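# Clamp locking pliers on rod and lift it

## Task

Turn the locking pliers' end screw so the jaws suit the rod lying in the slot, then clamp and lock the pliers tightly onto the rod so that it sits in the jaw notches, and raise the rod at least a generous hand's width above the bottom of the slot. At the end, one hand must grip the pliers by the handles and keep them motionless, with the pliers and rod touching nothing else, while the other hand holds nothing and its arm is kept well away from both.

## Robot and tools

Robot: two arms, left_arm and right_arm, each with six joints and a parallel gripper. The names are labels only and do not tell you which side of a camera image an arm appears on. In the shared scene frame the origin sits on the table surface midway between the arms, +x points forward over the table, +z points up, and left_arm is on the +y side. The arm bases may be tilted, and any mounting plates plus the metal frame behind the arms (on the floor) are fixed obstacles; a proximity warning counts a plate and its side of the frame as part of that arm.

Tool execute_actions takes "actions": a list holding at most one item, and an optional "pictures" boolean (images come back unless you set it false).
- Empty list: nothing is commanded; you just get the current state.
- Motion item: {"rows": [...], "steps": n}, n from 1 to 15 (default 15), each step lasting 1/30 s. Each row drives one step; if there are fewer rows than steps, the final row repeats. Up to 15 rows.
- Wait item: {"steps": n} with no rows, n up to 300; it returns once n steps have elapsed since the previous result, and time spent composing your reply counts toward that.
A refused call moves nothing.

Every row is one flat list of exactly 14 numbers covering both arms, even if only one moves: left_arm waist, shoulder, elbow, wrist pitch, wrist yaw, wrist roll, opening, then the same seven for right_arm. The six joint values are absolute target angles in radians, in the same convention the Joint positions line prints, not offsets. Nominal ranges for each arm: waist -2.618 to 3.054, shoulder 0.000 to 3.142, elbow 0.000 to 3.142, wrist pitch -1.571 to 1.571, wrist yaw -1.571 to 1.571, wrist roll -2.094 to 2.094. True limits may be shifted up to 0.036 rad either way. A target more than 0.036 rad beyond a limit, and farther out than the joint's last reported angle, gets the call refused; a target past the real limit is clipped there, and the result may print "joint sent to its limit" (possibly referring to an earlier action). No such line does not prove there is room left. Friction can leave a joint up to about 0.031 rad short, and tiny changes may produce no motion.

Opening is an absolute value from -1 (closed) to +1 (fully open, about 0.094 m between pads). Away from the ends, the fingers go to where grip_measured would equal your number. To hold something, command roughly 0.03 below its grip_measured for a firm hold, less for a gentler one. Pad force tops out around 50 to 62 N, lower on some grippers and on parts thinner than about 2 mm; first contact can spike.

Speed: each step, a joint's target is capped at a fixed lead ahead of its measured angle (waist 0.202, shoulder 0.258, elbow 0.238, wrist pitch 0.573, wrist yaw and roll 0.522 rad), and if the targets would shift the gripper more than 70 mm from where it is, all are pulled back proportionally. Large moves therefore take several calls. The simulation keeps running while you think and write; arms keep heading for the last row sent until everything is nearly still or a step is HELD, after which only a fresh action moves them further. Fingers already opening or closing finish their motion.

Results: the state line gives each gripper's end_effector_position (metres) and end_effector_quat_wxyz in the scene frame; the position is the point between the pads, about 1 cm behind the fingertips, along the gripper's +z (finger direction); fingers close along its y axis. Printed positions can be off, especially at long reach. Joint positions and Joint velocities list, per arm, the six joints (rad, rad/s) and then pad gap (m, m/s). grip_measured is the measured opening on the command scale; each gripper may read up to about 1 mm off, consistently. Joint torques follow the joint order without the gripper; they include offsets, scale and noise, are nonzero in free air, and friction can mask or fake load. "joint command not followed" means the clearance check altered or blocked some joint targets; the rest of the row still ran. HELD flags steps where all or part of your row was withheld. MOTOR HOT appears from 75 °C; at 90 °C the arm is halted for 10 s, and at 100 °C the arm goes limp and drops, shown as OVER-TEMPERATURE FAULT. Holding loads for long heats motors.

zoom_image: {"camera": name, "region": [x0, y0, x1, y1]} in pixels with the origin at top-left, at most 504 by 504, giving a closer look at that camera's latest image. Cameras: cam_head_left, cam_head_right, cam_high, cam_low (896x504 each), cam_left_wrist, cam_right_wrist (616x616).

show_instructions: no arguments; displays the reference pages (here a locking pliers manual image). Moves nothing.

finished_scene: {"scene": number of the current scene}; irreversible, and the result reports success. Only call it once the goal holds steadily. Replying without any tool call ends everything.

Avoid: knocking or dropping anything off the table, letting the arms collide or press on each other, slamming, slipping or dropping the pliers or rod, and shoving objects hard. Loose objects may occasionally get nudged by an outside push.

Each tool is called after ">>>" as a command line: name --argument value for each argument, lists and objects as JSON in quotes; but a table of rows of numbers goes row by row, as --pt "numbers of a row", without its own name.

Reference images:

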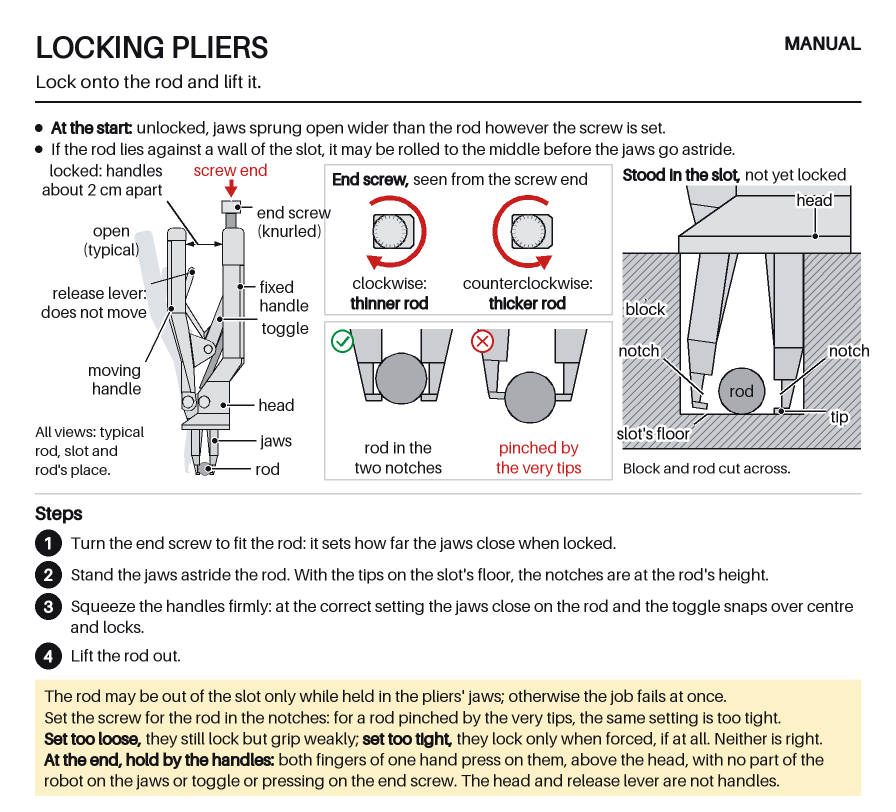

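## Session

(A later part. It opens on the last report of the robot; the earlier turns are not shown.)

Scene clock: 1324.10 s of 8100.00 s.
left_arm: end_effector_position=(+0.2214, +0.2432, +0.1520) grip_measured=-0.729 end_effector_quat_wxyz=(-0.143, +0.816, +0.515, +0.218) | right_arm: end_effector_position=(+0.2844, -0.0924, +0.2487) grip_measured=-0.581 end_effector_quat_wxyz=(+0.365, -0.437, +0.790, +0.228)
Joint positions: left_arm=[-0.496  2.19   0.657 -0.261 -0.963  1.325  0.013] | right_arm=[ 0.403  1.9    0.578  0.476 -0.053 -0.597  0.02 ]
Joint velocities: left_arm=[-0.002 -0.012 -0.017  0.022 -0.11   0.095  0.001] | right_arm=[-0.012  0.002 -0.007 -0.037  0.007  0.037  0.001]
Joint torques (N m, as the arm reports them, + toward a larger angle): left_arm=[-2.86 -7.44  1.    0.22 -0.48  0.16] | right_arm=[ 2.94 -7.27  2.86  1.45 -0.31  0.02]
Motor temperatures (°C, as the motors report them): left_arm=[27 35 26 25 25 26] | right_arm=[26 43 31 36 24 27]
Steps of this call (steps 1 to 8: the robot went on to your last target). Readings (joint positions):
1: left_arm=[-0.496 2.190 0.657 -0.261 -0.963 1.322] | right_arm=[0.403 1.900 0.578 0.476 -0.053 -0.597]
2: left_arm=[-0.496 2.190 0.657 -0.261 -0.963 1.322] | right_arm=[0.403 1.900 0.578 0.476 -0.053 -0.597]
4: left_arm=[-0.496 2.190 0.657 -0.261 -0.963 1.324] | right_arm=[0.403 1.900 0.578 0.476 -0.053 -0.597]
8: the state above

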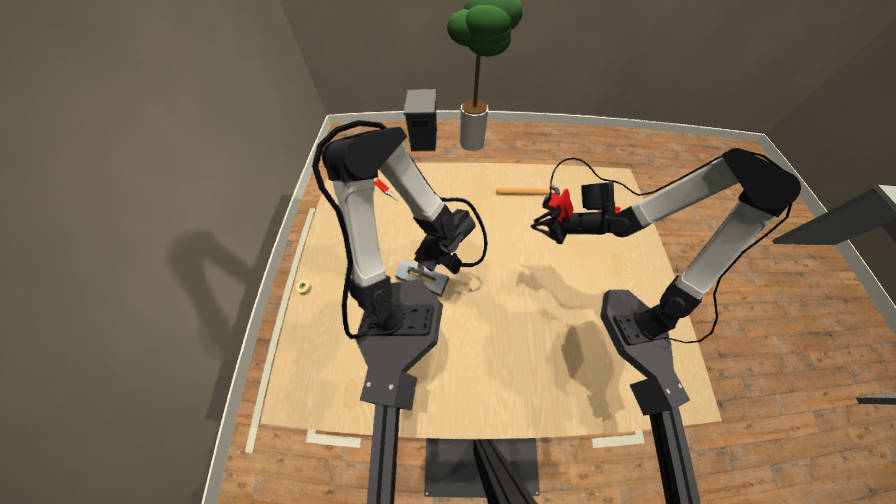

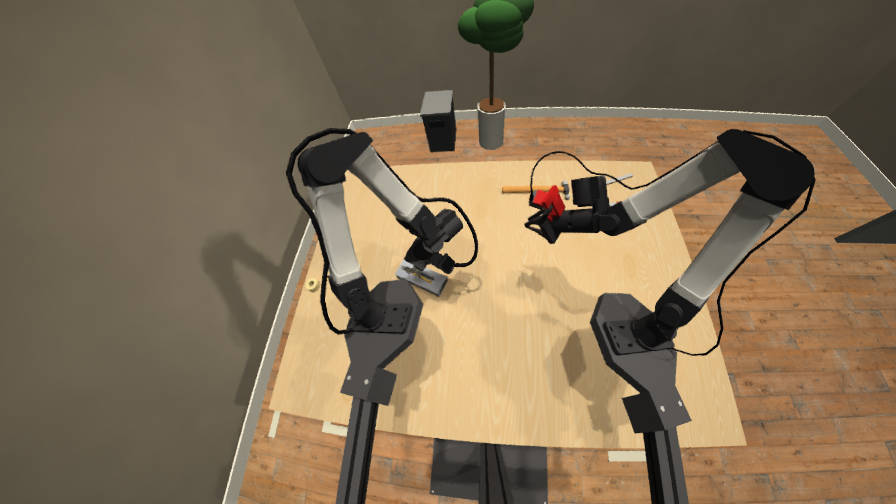

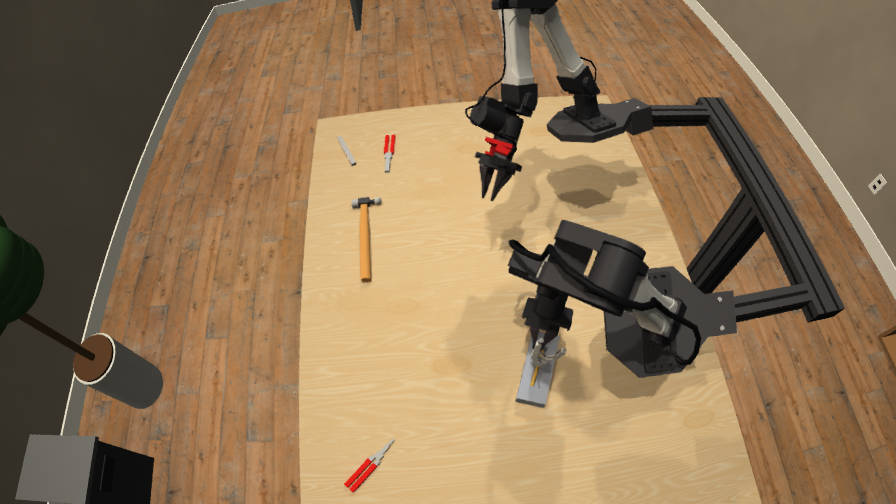

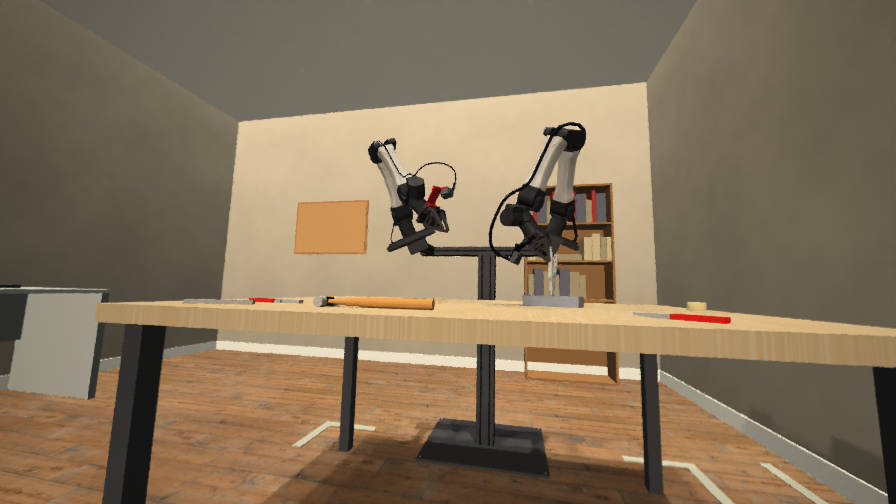

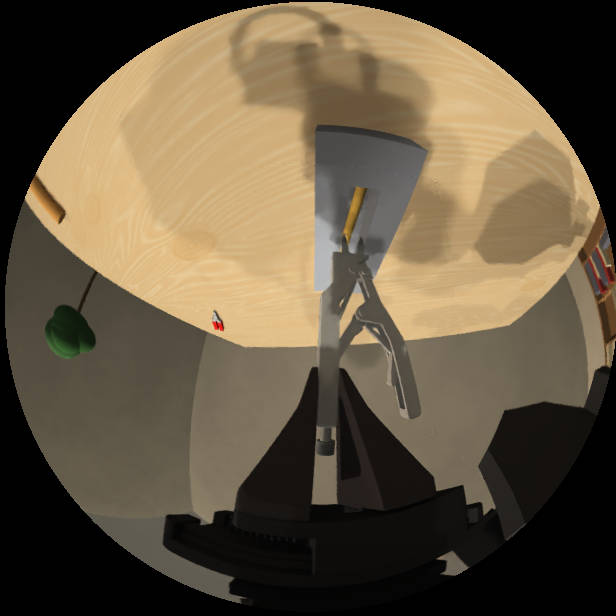

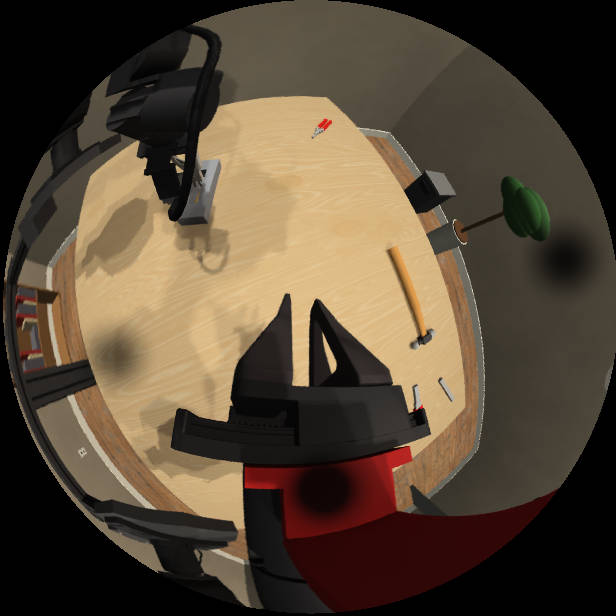

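>>> execute_actions --actions '[{"rows":[[-0.483,2.203,0.639,-0.235,-0.987,1.337,-0.77,0.4,1.895,0.55,0.455,-0.05,-0.6,-0.58],[-0.481,2.207,0.638,-0.228,-0.988,1.34,-0.77,0.4,1.895,0.55,0.455,-0.05,-0.6,-0.58],[-0.479,2.21,0.637,-0.221,-0.988,1.343,-0.77,0.4,1.895,0.55,0.455,-0.05,-0.6,-0.58],[-0.477,2.214,0.636,-0.214,-0.989,1.346,-0.77,0.4,1.895,0.55,0.455,-0.05,-0.6,-0.58],[-0.475,2.217,0.635,-0.207,-0.989,1.35,-0.77,0.4,1.895,0.55,0.455,-0.05,-0.6,-0.58],[-0.473,2.221,0.634,-0.2,-0.99,1.353,-0.77,0.4,1.895,0.55,0.455,-0.05,-0.6,-0.58],[-0.471,2.224,0.633,-0.193,-0.99,1.356,-0.77,0.4,1.895,0.55,0.455,-0.05,-0.6,-0.58],[-0.469,2.228,0.632,-0.186,-0.991,1.36,-0.77,0.4,1.895,0.55,0.455,-0.05,-0.6,-0.58],[-0.467,2.231,0.631,-0.179,-0.991,1.363,-0.77,0.4,1.895,0.55,0.455,-0.05,-0.6,-0.58],[-0.465,2.235,0.63,-0.172,-0.992,1.366,-0.77,0.4,1.895,0.55,0.455,-0.05,-0.6,-0.58],[-0.463,2.238,0.63,-0.166,-0.992,1.37,-0.77,0.4,1.895,0.55,0.455,-0.05,-0.6,-0.58],[-0.462,2.242,0.63,-0.166,-0.992,1.37,-0.77,0.4,1.895,0.55,0.455,-0.05,-0.6,-0.58],[-0.462,2.245,0.63,-0.166,-0.992,1.37,-0.77,0.4,1.895,0.55,0.455,-0.05,-0.6,-0.58]],"steps":15}]' --pictures false

>>> execute_actions --actions '[{"steps":8}]'

>>> zoom_image --camera "cam_left_wrist" --region '[300, 170, 410, 290]'

Scene clock: 1336.17 s of 8100.00 s.
left_arm: end_effector_position=(+0.2204, +0.2443, +0.1410) grip_measured=-0.729 end_effector_quat_wxyz=(-0.145, +0.816, +0.515, +0.218) | right_arm: end_effector_position=(+0.2844, -0.0924, +0.2487) grip_measured=-0.581 end_effector_quat_wxyz=(+0.365, -0.437, +0.790, +0.228)
Joint positions: left_arm=[-0.474  2.231  0.649 -0.187 -0.968  1.358  0.013] | right_arm=[ 0.403  1.9    0.578  0.476 -0.053 -0.597  0.02 ]
Joint velocities: left_arm=[-0.002  0.042 -0.017  0.022  0.051  0.051 -0.001] | right_arm=[-0.002  0.007 -0.017 -0.007 -0.022 -0.051 -0.   ]
Joint torques (N m, as the arm reports them, + toward a larger angle): left_arm=[-2.9  -7.74  0.58  0.21 -0.47  0.2 ] | right_arm=[ 3.05 -7.43  2.79  1.47 -0.3   0.  ]
Motor temperatures (°C, as the motors report them): left_arm=[27 35 26 25 25 26] | right_arm=[26 43 31 36 24 27]
Steps of this call (steps 1 to 15: the robot went on to your last target; steps 16 to 347: nothing new was sent; steps 348 to 362: all 15 steps of this action). Readings (joint positions):
348: left_arm=[-0.496 2.190 0.657 -0.260 -0.963 1.326] | right_arm=[0.403 1.900 0.578 0.476 -0.053 -0.597]
349: left_arm=[-0.496 2.190 0.657 -0.259 -0.963 1.328] | right_arm=[0.403 1.900 0.578 0.476 -0.053 -0.597]
351: left_arm=[-0.493 2.194 0.657 -0.253 -0.963 1.333] | right_arm=[0.403 1.900 0.578 0.476 -0.053 -0.597]
355: left_arm=[-0.483 2.209 0.656 -0.230 -0.964 1.343] | right_arm=[0.403 1.900 0.578 0.476 -0.053 -0.597]
362: the state above

Scene clock: 1336.43 s of 8100.00 s.
left_arm: end_effector_position=(+0.2211, +0.2436, +0.1406) grip_measured=-0.729 end_effector_quat_wxyz=(-0.144, +0.816, +0.515, +0.218) | right_arm: end_effector_position=(+0.2844, -0.0924, +0.2487) grip_measured=-0.581 end_effector_quat_wxyz=(+0.365, -0.437, +0.790, +0.228)
Joint positions: left_arm=[-0.474  2.232  0.649 -0.18  -0.968  1.363  0.013] | right_arm=[ 0.403  1.9    0.578  0.476 -0.053 -0.597  0.02 ]
Joint velocities: left_arm=[ 0.012 -0.012  0.002  0.022  0.081 -0.066 -0.001] | right_arm=[ 0.012  0.017 -0.007 -0.037 -0.022  0.022  0.001]
Joint torques (N m, as the arm reports them, + toward a larger angle): left_arm=[-2.83 -7.55  0.56  0.25 -0.48  0.18] | right_arm=[ 2.94 -7.3   2.83  1.47 -0.34  0.08]
Motor temperatures (°C, as the motors report them): left_arm=[27 35 26 25 25 26] | right_arm=[26 43 31 36 24 27]
Steps of this call (steps 1 to 8: the robot went on to your last target). Readings (joint positions):
1: left_arm=[-0.474 2.232 0.649 -0.184 -0.968 1.358] | right_arm=[0.403 1.900 0.578 0.476 -0.053 -0.597]
2: left_arm=[-0.474 2.232 0.649 -0.182 -0.968 1.359] | right_arm=[0.403 1.900 0.578 0.476 -0.053 -0.597]
4: left_arm=[-0.474 2.232 0.649 -0.180 -0.968 1.361] | right_arm=[0.403 1.900 0.578 0.476 -0.053 -0.597]
8: the state above

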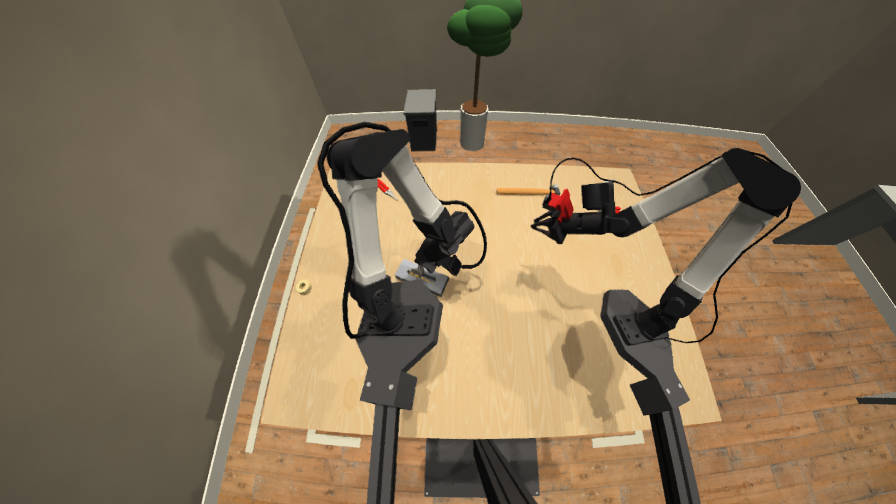

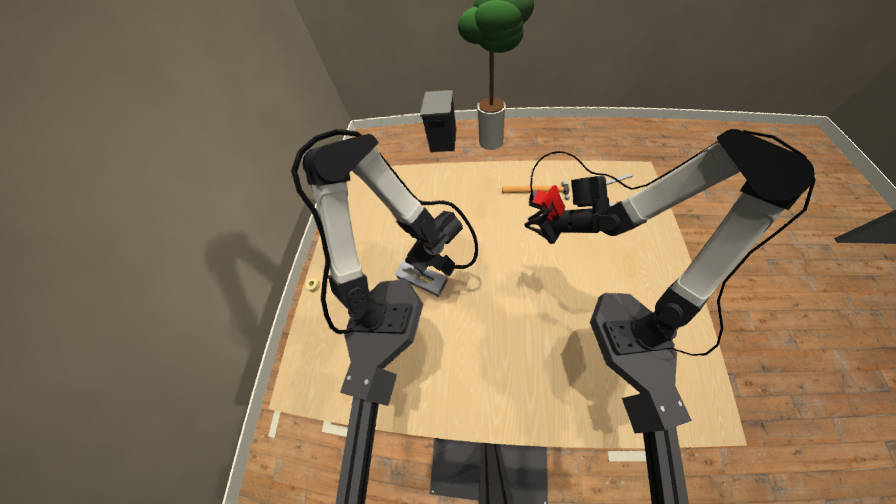

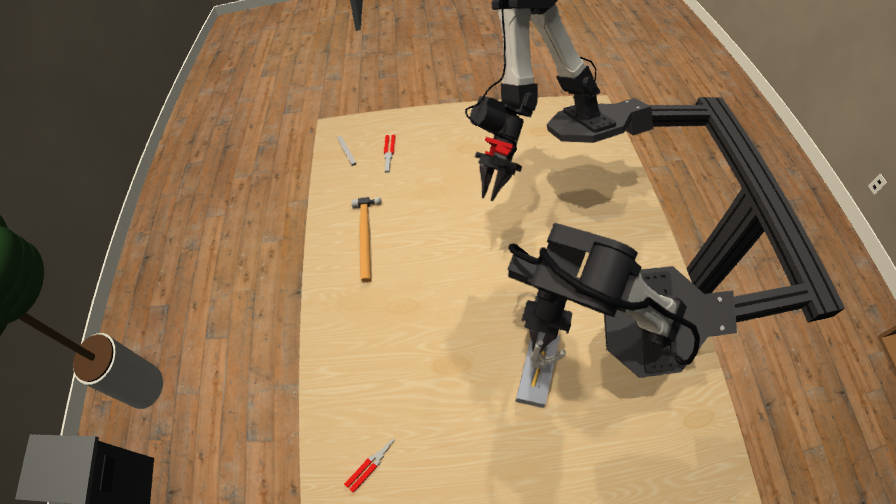

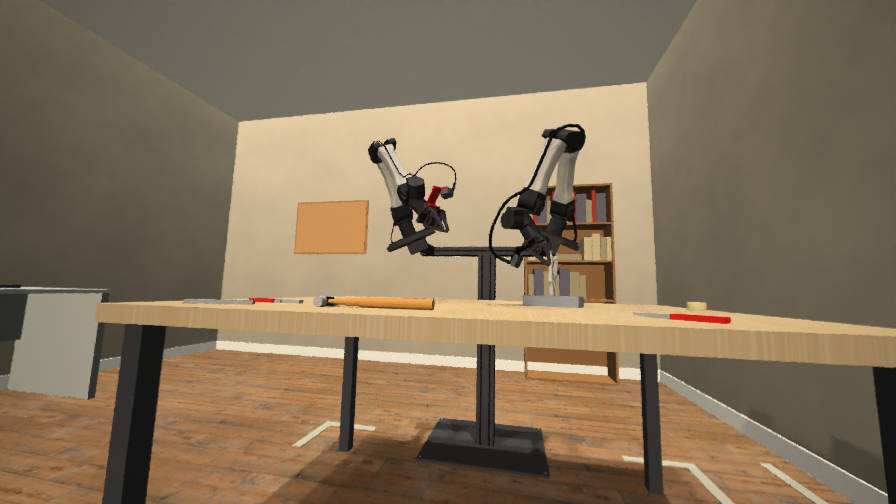

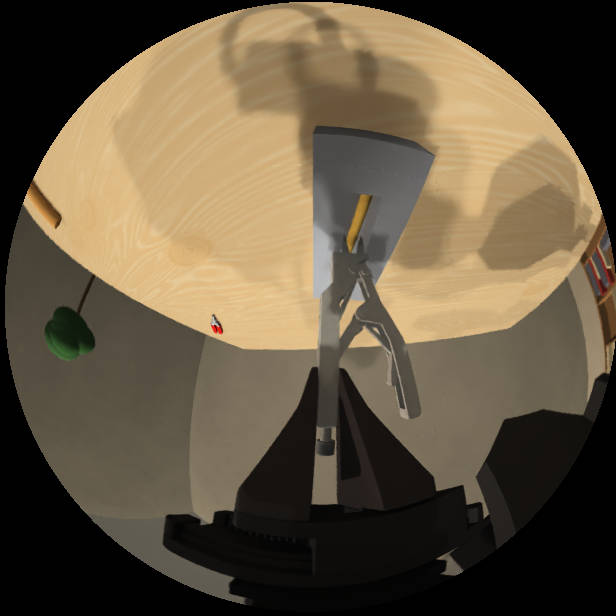

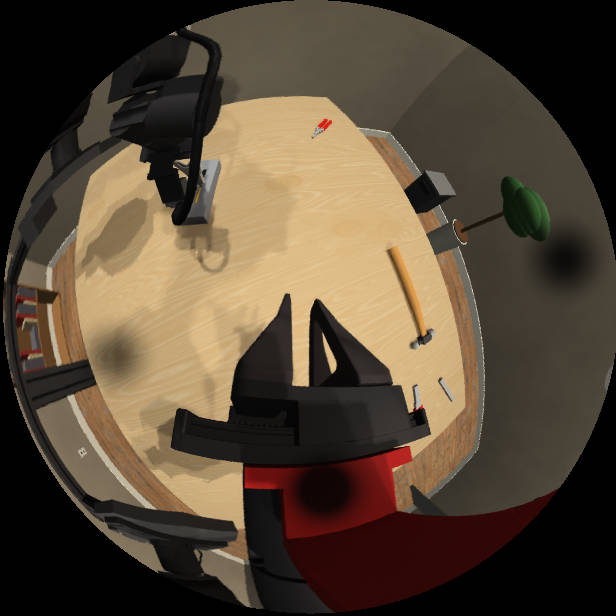

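Region (300, 170, 410, 290) of cam_left_wrist's 616x616 image, scaled by 4.200, with more detail than that image has; it fills the left 462 columns of this view, and the rest is white.

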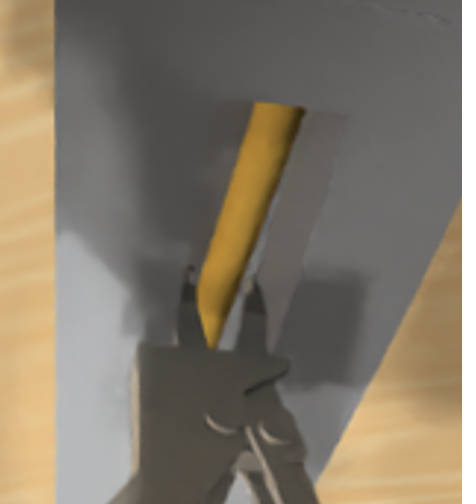

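Astride. Another ~7 mm.

>>> execute_actions --actions '[{"rows":[[-0.46,2.246,0.629,-0.155,-0.993,1.375,-0.77,0.4,1.895,0.55,0.455,-0.05,-0.6,-0.58],[-0.458,2.249,0.628,-0.148,-0.993,1.378,-0.77,0.4,1.895,0.55,0.455,-0.05,-0.6,-0.58],[-0.456,2.252,0.627,-0.141,-0.993,1.381,-0.77,0.4,1.895,0.55,0.455,-0.05,-0.6,-0.58],[-0.454,2.256,0.626,-0.134,-0.994,1.384,-0.77,0.4,1.895,0.55,0.455,-0.05,-0.6,-0.58],[-0.452,2.259,0.625,-0.127,-0.994,1.387,-0.77,0.4,1.895,0.55,0.455,-0.05,-0.6,-0.58],[-0.45,2.263,0.625,-0.121,-0.995,1.39,-0.77,0.4,1.895,0.55,0.455,-0.05,-0.6,-0.58],[-0.449,2.266,0.625,-0.121,-0.995,1.392,-0.77,0.4,1.895,0.55,0.455,-0.05,-0.6,-0.58],[-0.449,2.269,0.625,-0.121,-0.995,1.392,-0.77,0.4,1.895,0.55,0.455,-0.05,-0.6,-0.58]],"steps":15}]'

>>> zoom_image --camera "cam_low" --region '[500, 230, 600, 310]'

Scene clock: 1342.67 s of 8100.00 s.
left_arm: end_effector_position=(+0.2215, +0.2438, +0.1342) grip_measured=-0.729 end_effector_quat_wxyz=(-0.144, +0.816, +0.515, +0.218) | right_arm: end_effector_position=(+0.2844, -0.0924, +0.2487) grip_measured=-0.581 end_effector_quat_wxyz=(+0.365, -0.437, +0.790, +0.228)
Joint positions: left_arm=[-0.46   2.257  0.649 -0.139 -0.97   1.384  0.013] | right_arm=[ 0.403  1.9    0.578  0.476 -0.053 -0.597  0.02 ]
Joint velocities: left_arm=[-0.022 -0.007 -0.007 -0.051 -0.051  0.022 -0.001] | right_arm=[-0.007  0.002 -0.002 -0.007 -0.051 -0.007  0.   ]
Joint torques (N m, as the arm reports them, + toward a larger angle): left_arm=[-2.92 -7.71 -0.07  0.33 -0.49  0.14] | right_arm=[ 3.   -7.23  2.64  1.47 -0.3   0.06]
Motor temperatures (°C, as the motors report them): left_arm=[27 34 25 25 25 26] | right_arm=[26 43 31 36 24 27]
Steps of this call (steps 1 to 15: the robot went on to your last target; steps 16 to 172: nothing new was sent; steps 173 to 187: all 15 steps of this action). Readings (joint positions):
173: left_arm=[-0.474 2.232 0.649 -0.179 -0.968 1.365] | right_arm=[0.403 1.900 0.578 0.476 -0.053 -0.597]
174: left_arm=[-0.473 2.232 0.649 -0.178 -0.968 1.366] | right_arm=[0.403 1.900 0.578 0.476 -0.053 -0.597]
176: left_arm=[-0.469 2.235 0.649 -0.171 -0.968 1.371] | right_arm=[0.403 1.900 0.578 0.476 -0.053 -0.597]
180: left_arm=[-0.461 2.250 0.649 -0.149 -0.970 1.378] | right_arm=[0.403 1.900 0.578 0.476 -0.053 -0.597]
187: the state above

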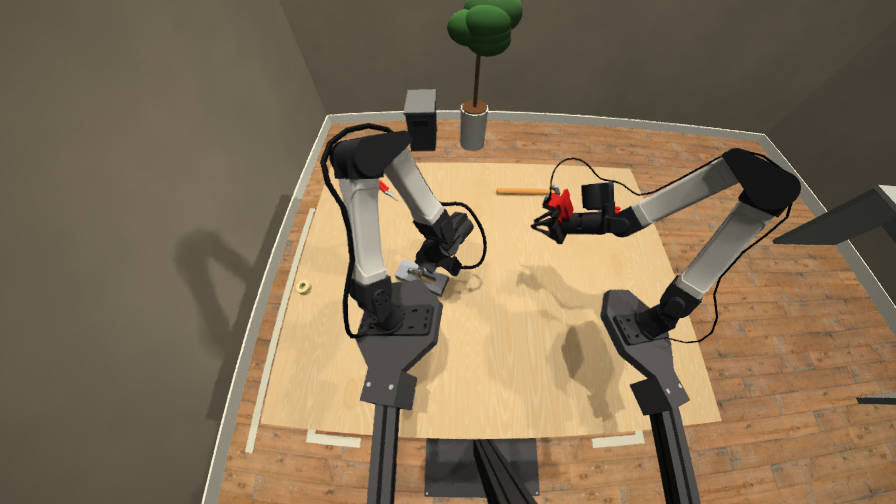

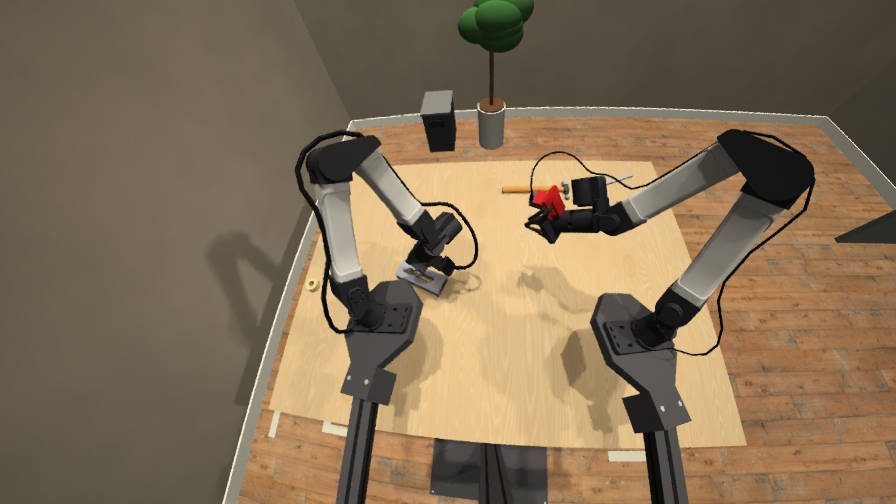

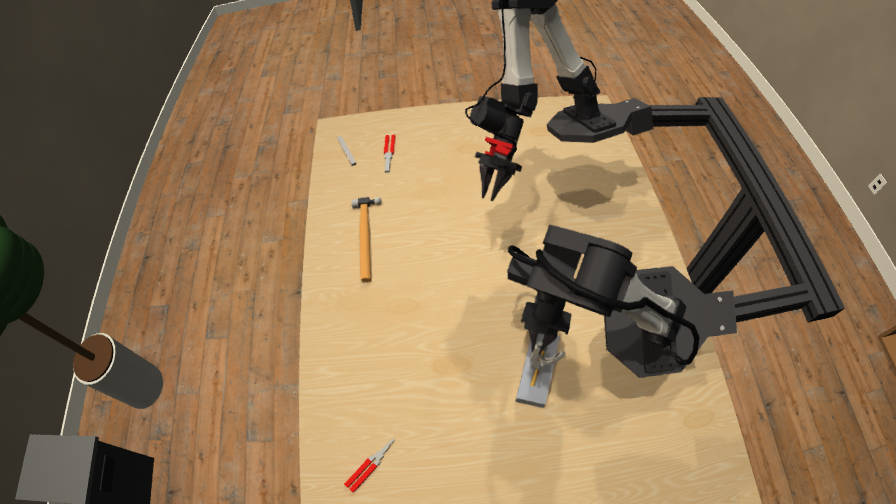

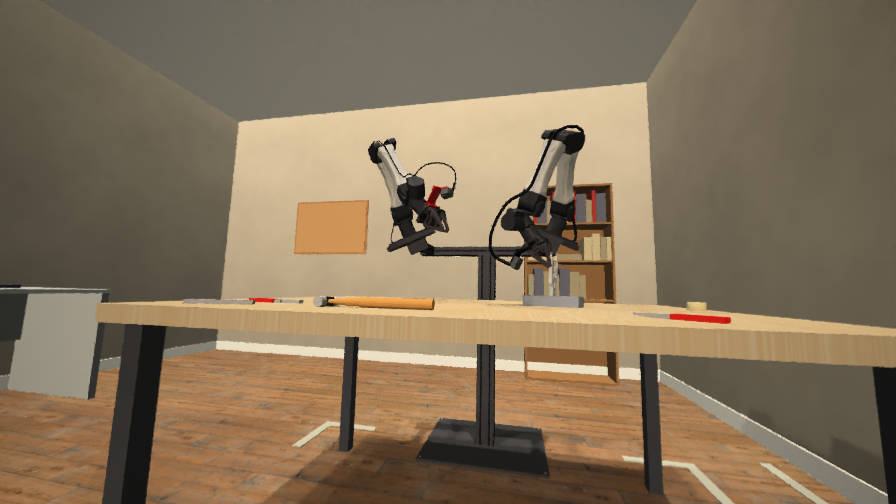

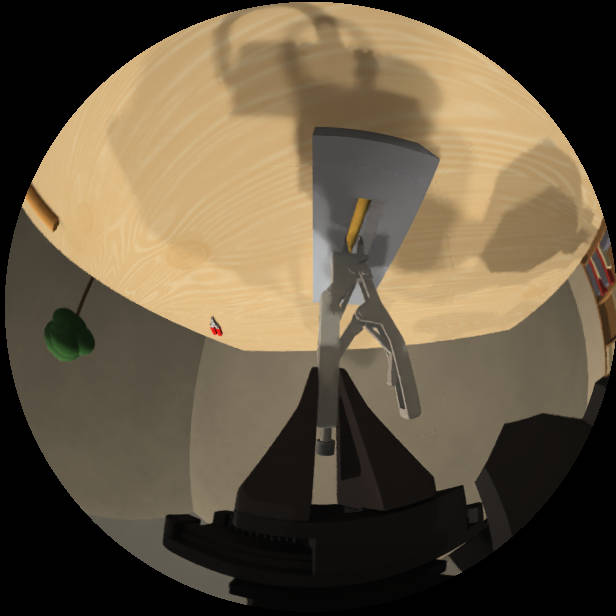

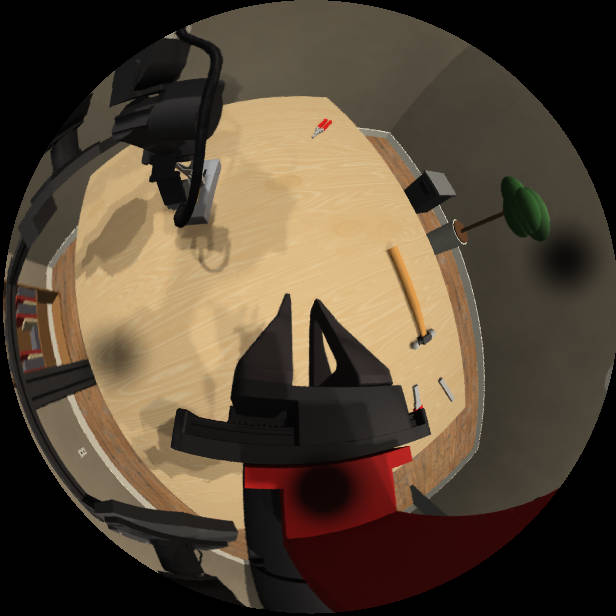

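Region (500, 230, 600, 310) of cam_low's 896x504 image, scaled by 5.040, with more detail than that image has; it fills the top 403 rows of this view, and the rest is white.

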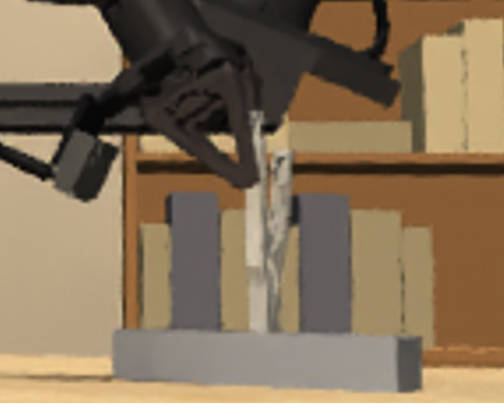

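No stall yet; 3 mm more.

>>> execute_actions --actions '[{"rows":[[-0.445,2.275,0.625,-0.112,-0.995,1.398,-0.77,0.4,1.895,0.55,0.455,-0.05,-0.6,-0.58],[-0.445,2.275,0.625,-0.112,-0.995,1.398,-0.77,0.4,1.895,0.55,0.455,-0.05,-0.6,-0.58],[-0.445,2.275,0.625,-0.112,-0.995,1.398,-0.77,0.4,1.895,0.55,0.455,-0.05,-0.6,-0.58],[-0.443,2.281,0.625,-0.108,-0.995,1.402,-0.77,0.4,1.895,0.55,0.455,-0.05,-0.6,-0.58]],"steps":12}]' --pictures false

Scene clock: 1346.57 s of 8100.00 s.
left_arm: end_effector_position=(+0.2211, +0.2448, +0.1328) grip_measured=-0.729 end_effector_quat_wxyz=(-0.146, +0.817, +0.512, +0.220) | right_arm: end_effector_position=(+0.2844, -0.0924, +0.2487) grip_measured=-0.581 end_effector_quat_wxyz=(+0.365, -0.437, +0.790, +0.228)
Joint positions: left_arm=[-0.457  2.264  0.644 -0.123 -0.977  1.395  0.013] | right_arm=[ 0.403  1.9    0.578  0.476 -0.053 -0.597  0.02 ]
Joint velocities: left_arm=[ 0.022 -0.007 -0.007  0.007  0.022 -0.051  0.002] | right_arm=[ 0.007  0.007 -0.007 -0.007  0.022 -0.037 -0.001]
Joint torques (N m, as the arm reports them, + toward a larger angle): left_arm=[-2.69 -7.27  0.23  0.3  -0.43  0.17] | right_arm=[ 2.84 -7.32  2.88  1.51 -0.31  0.04]
Motor temperatures (°C, as the motors report them): left_arm=[27 34 25 25 25 26] | right_arm=[26 43 31 36 24 27]
Steps of this call (steps 1 to 15: the robot went on to your last target; steps 16 to 105: nothing new was sent; steps 106 to 117: all 12 steps of this action). Readings (joint positions):
106: left_arm=[-0.460 2.257 0.649 -0.137 -0.970 1.388] | right_arm=[0.403 1.900 0.578 0.476 -0.053 -0.597]
107: left_arm=[-0.460 2.257 0.647 -0.135 -0.970 1.388] | right_arm=[0.403 1.900 0.578 0.476 -0.053 -0.597]
109: left_arm=[-0.459 2.258 0.644 -0.129 -0.971 1.390] | right_arm=[0.403 1.900 0.578 0.476 -0.053 -0.597]
113: left_arm=[-0.457 2.264 0.644 -0.124 -0.976 1.394] | right_arm=[0.403 1.900 0.578 0.476 -0.053 -0.597]
117: the state above

Seated. Relax and release.

>>> execute_actions --actions '[{"rows":[[-0.457,2.264,0.644,-0.123,-0.985,1.395,-0.77,0.4,1.895,0.55,0.455,-0.05,-0.6,-0.58],[-0.457,2.264,0.644,-0.123,-0.985,1.395,-0.77,0.4,1.895,0.55,0.455,-0.05,-0.6,-0.58],[-0.457,2.264,0.644,-0.123,-0.985,1.395,-0.72,0.4,1.895,0.55,0.455,-0.05,-0.6,-0.58],[-0.457,2.264,0.644,-0.123,-0.985,1.395,-0.7,0.4,1.895,0.55,0.455,-0.05,-0.6,-0.58],[-0.457,2.264,0.644,-0.123,-0.985,1.395,-0.68,0.4,1.895,0.55,0.455,-0.05,-0.6,-0.58],[-0.457,2.264,0.644,-0.123,-0.985,1.395,-0.65,0.4,1.895,0.55,0.455,-0.05,-0.6,-0.58],[-0.457,2.264,0.644,-0.123,-0.985,1.395,-0.5,0.4,1.895,0.55,0.455,-0.05,-0.6,-0.58]],"steps":15}]'

Scene clock: 1352.90 s of 8100.00 s.
left_arm: end_effector_position=(+0.2212, +0.2448, +0.1328) grip_measured=-0.502 end_effector_quat_wxyz=(-0.146, +0.818, +0.511, +0.221) | right_arm: end_effector_position=(+0.2844, -0.0924, +0.2487) grip_measured=-0.581 end_effector_quat_wxyz=(+0.365, -0.437, +0.790, +0.228)
Joint positions: left_arm=[-0.457  2.264  0.644 -0.123 -0.978  1.396  0.023] | right_arm=[ 0.403  1.9    0.578  0.476 -0.053 -0.597  0.02 ]
Joint velocities: left_arm=[-0.002 -0.002 -0.027 -0.095  0.095 -0.007  0.001] | right_arm=[-0.002 -0.002  0.007  0.007 -0.022  0.022 -0.   ]
Joint torques (N m, as the arm reports them, + toward a larger angle): left_arm=[-3.72 -8.9   1.85  0.14 -0.31  0.09] | right_arm=[ 2.88 -7.3   2.67  1.49 -0.33  0.  ]
Motor temperatures (°C, as the motors report them): left_arm=[27 34 25 25 25 26] | right_arm=[26 43 31 36 24 27]
Steps of this call (steps 1 to 15: the robot went on to your last target; steps 16 to 175: nothing new was sent; steps 176 to 190: all 15 steps of this action). Readings (joint positions):
176: left_arm=[-0.457 2.264 0.644 -0.123 -0.977 1.396] | right_arm=[0.403 1.900 0.578 0.476 -0.053 -0.597]
177: left_arm=[-0.457 2.264 0.644 -0.123 -0.977 1.396] | right_arm=[0.403 1.900 0.578 0.476 -0.053 -0.597]
179: left_arm=[-0.457 2.264 0.644 -0.123 -0.977 1.396] | right_arm=[0.403 1.900 0.578 0.476 -0.053 -0.597]
183: left_arm=[-0.457 2.264 0.644 -0.123 -0.978 1.396] | right_arm=[0.403 1.900 0.578 0.476 -0.053 -0.597]
190: the state above

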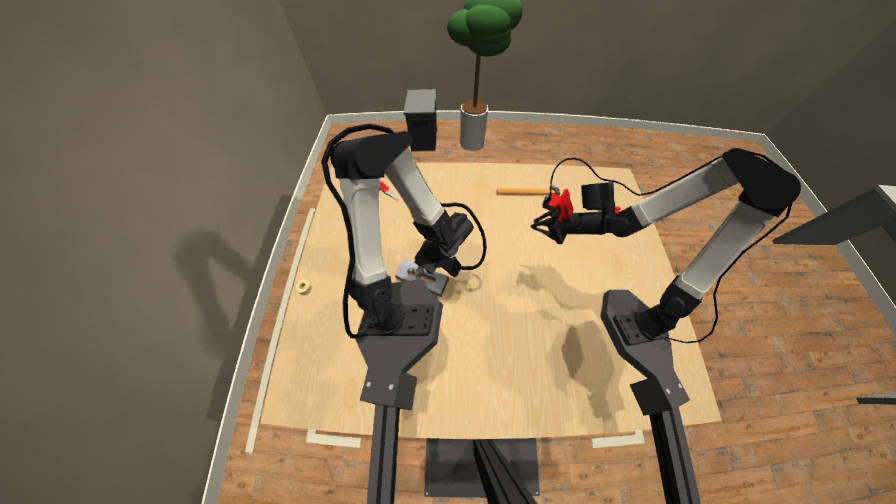

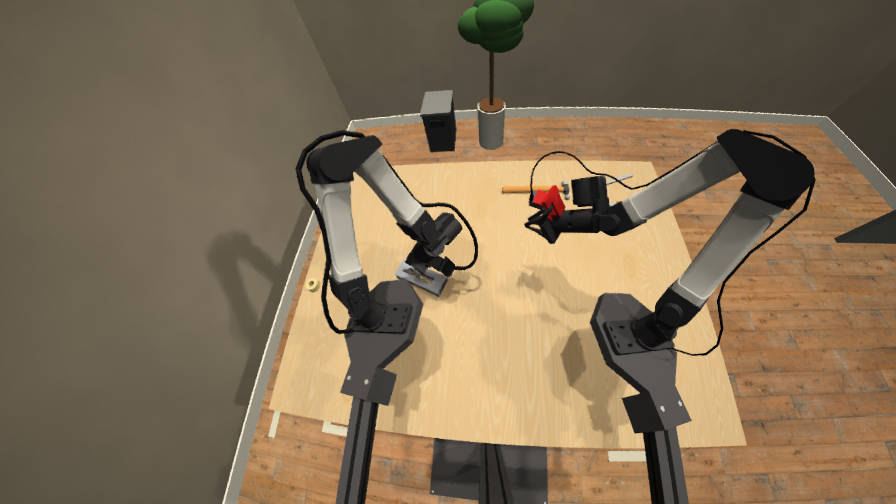

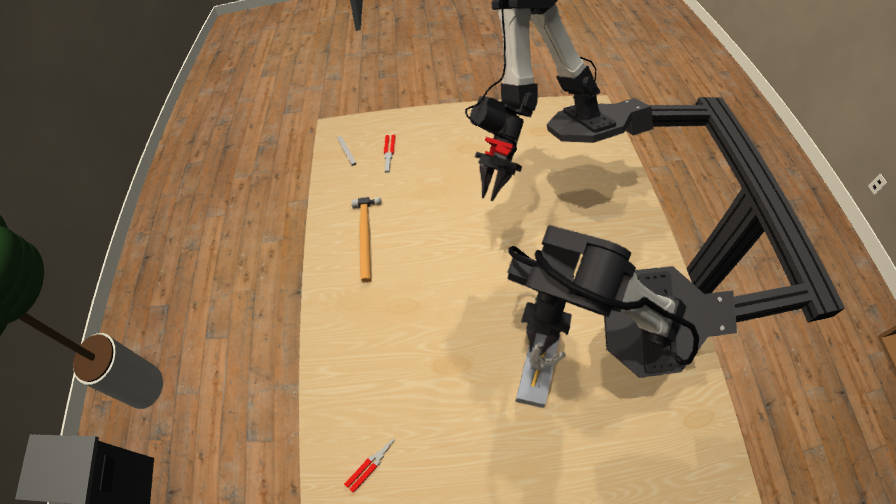

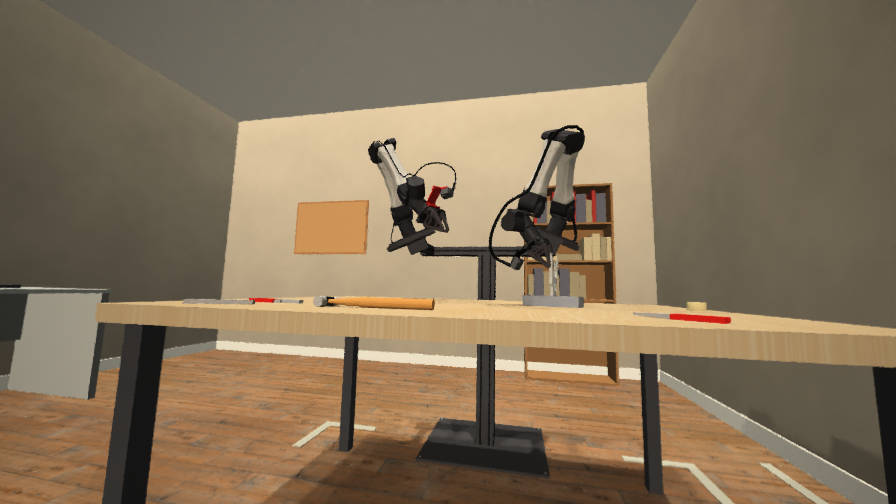

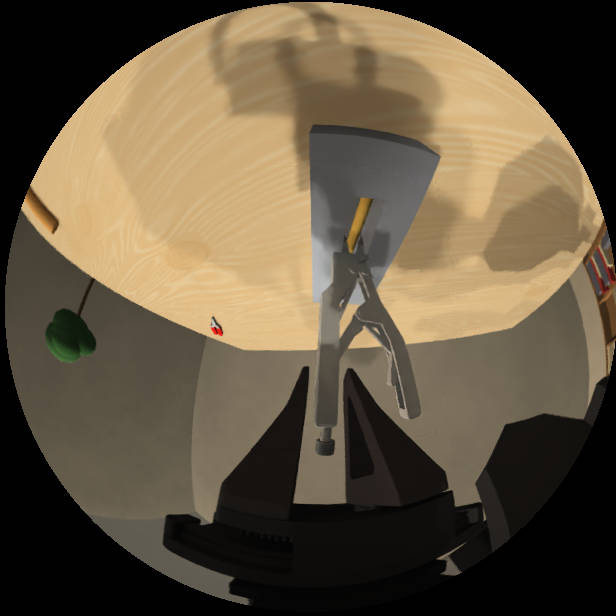

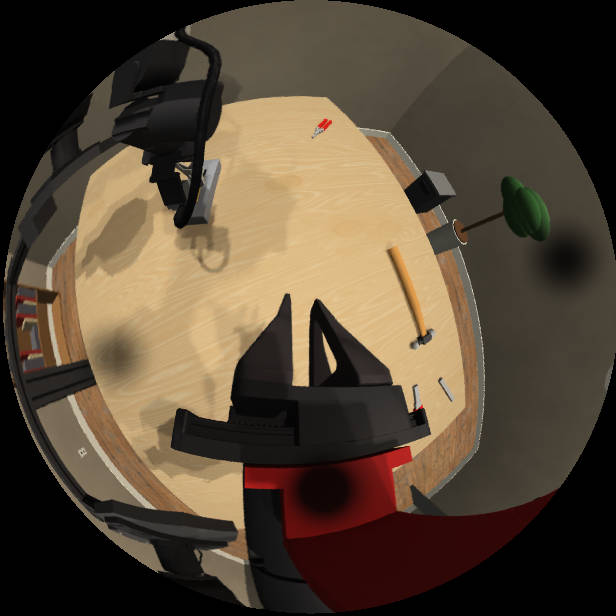

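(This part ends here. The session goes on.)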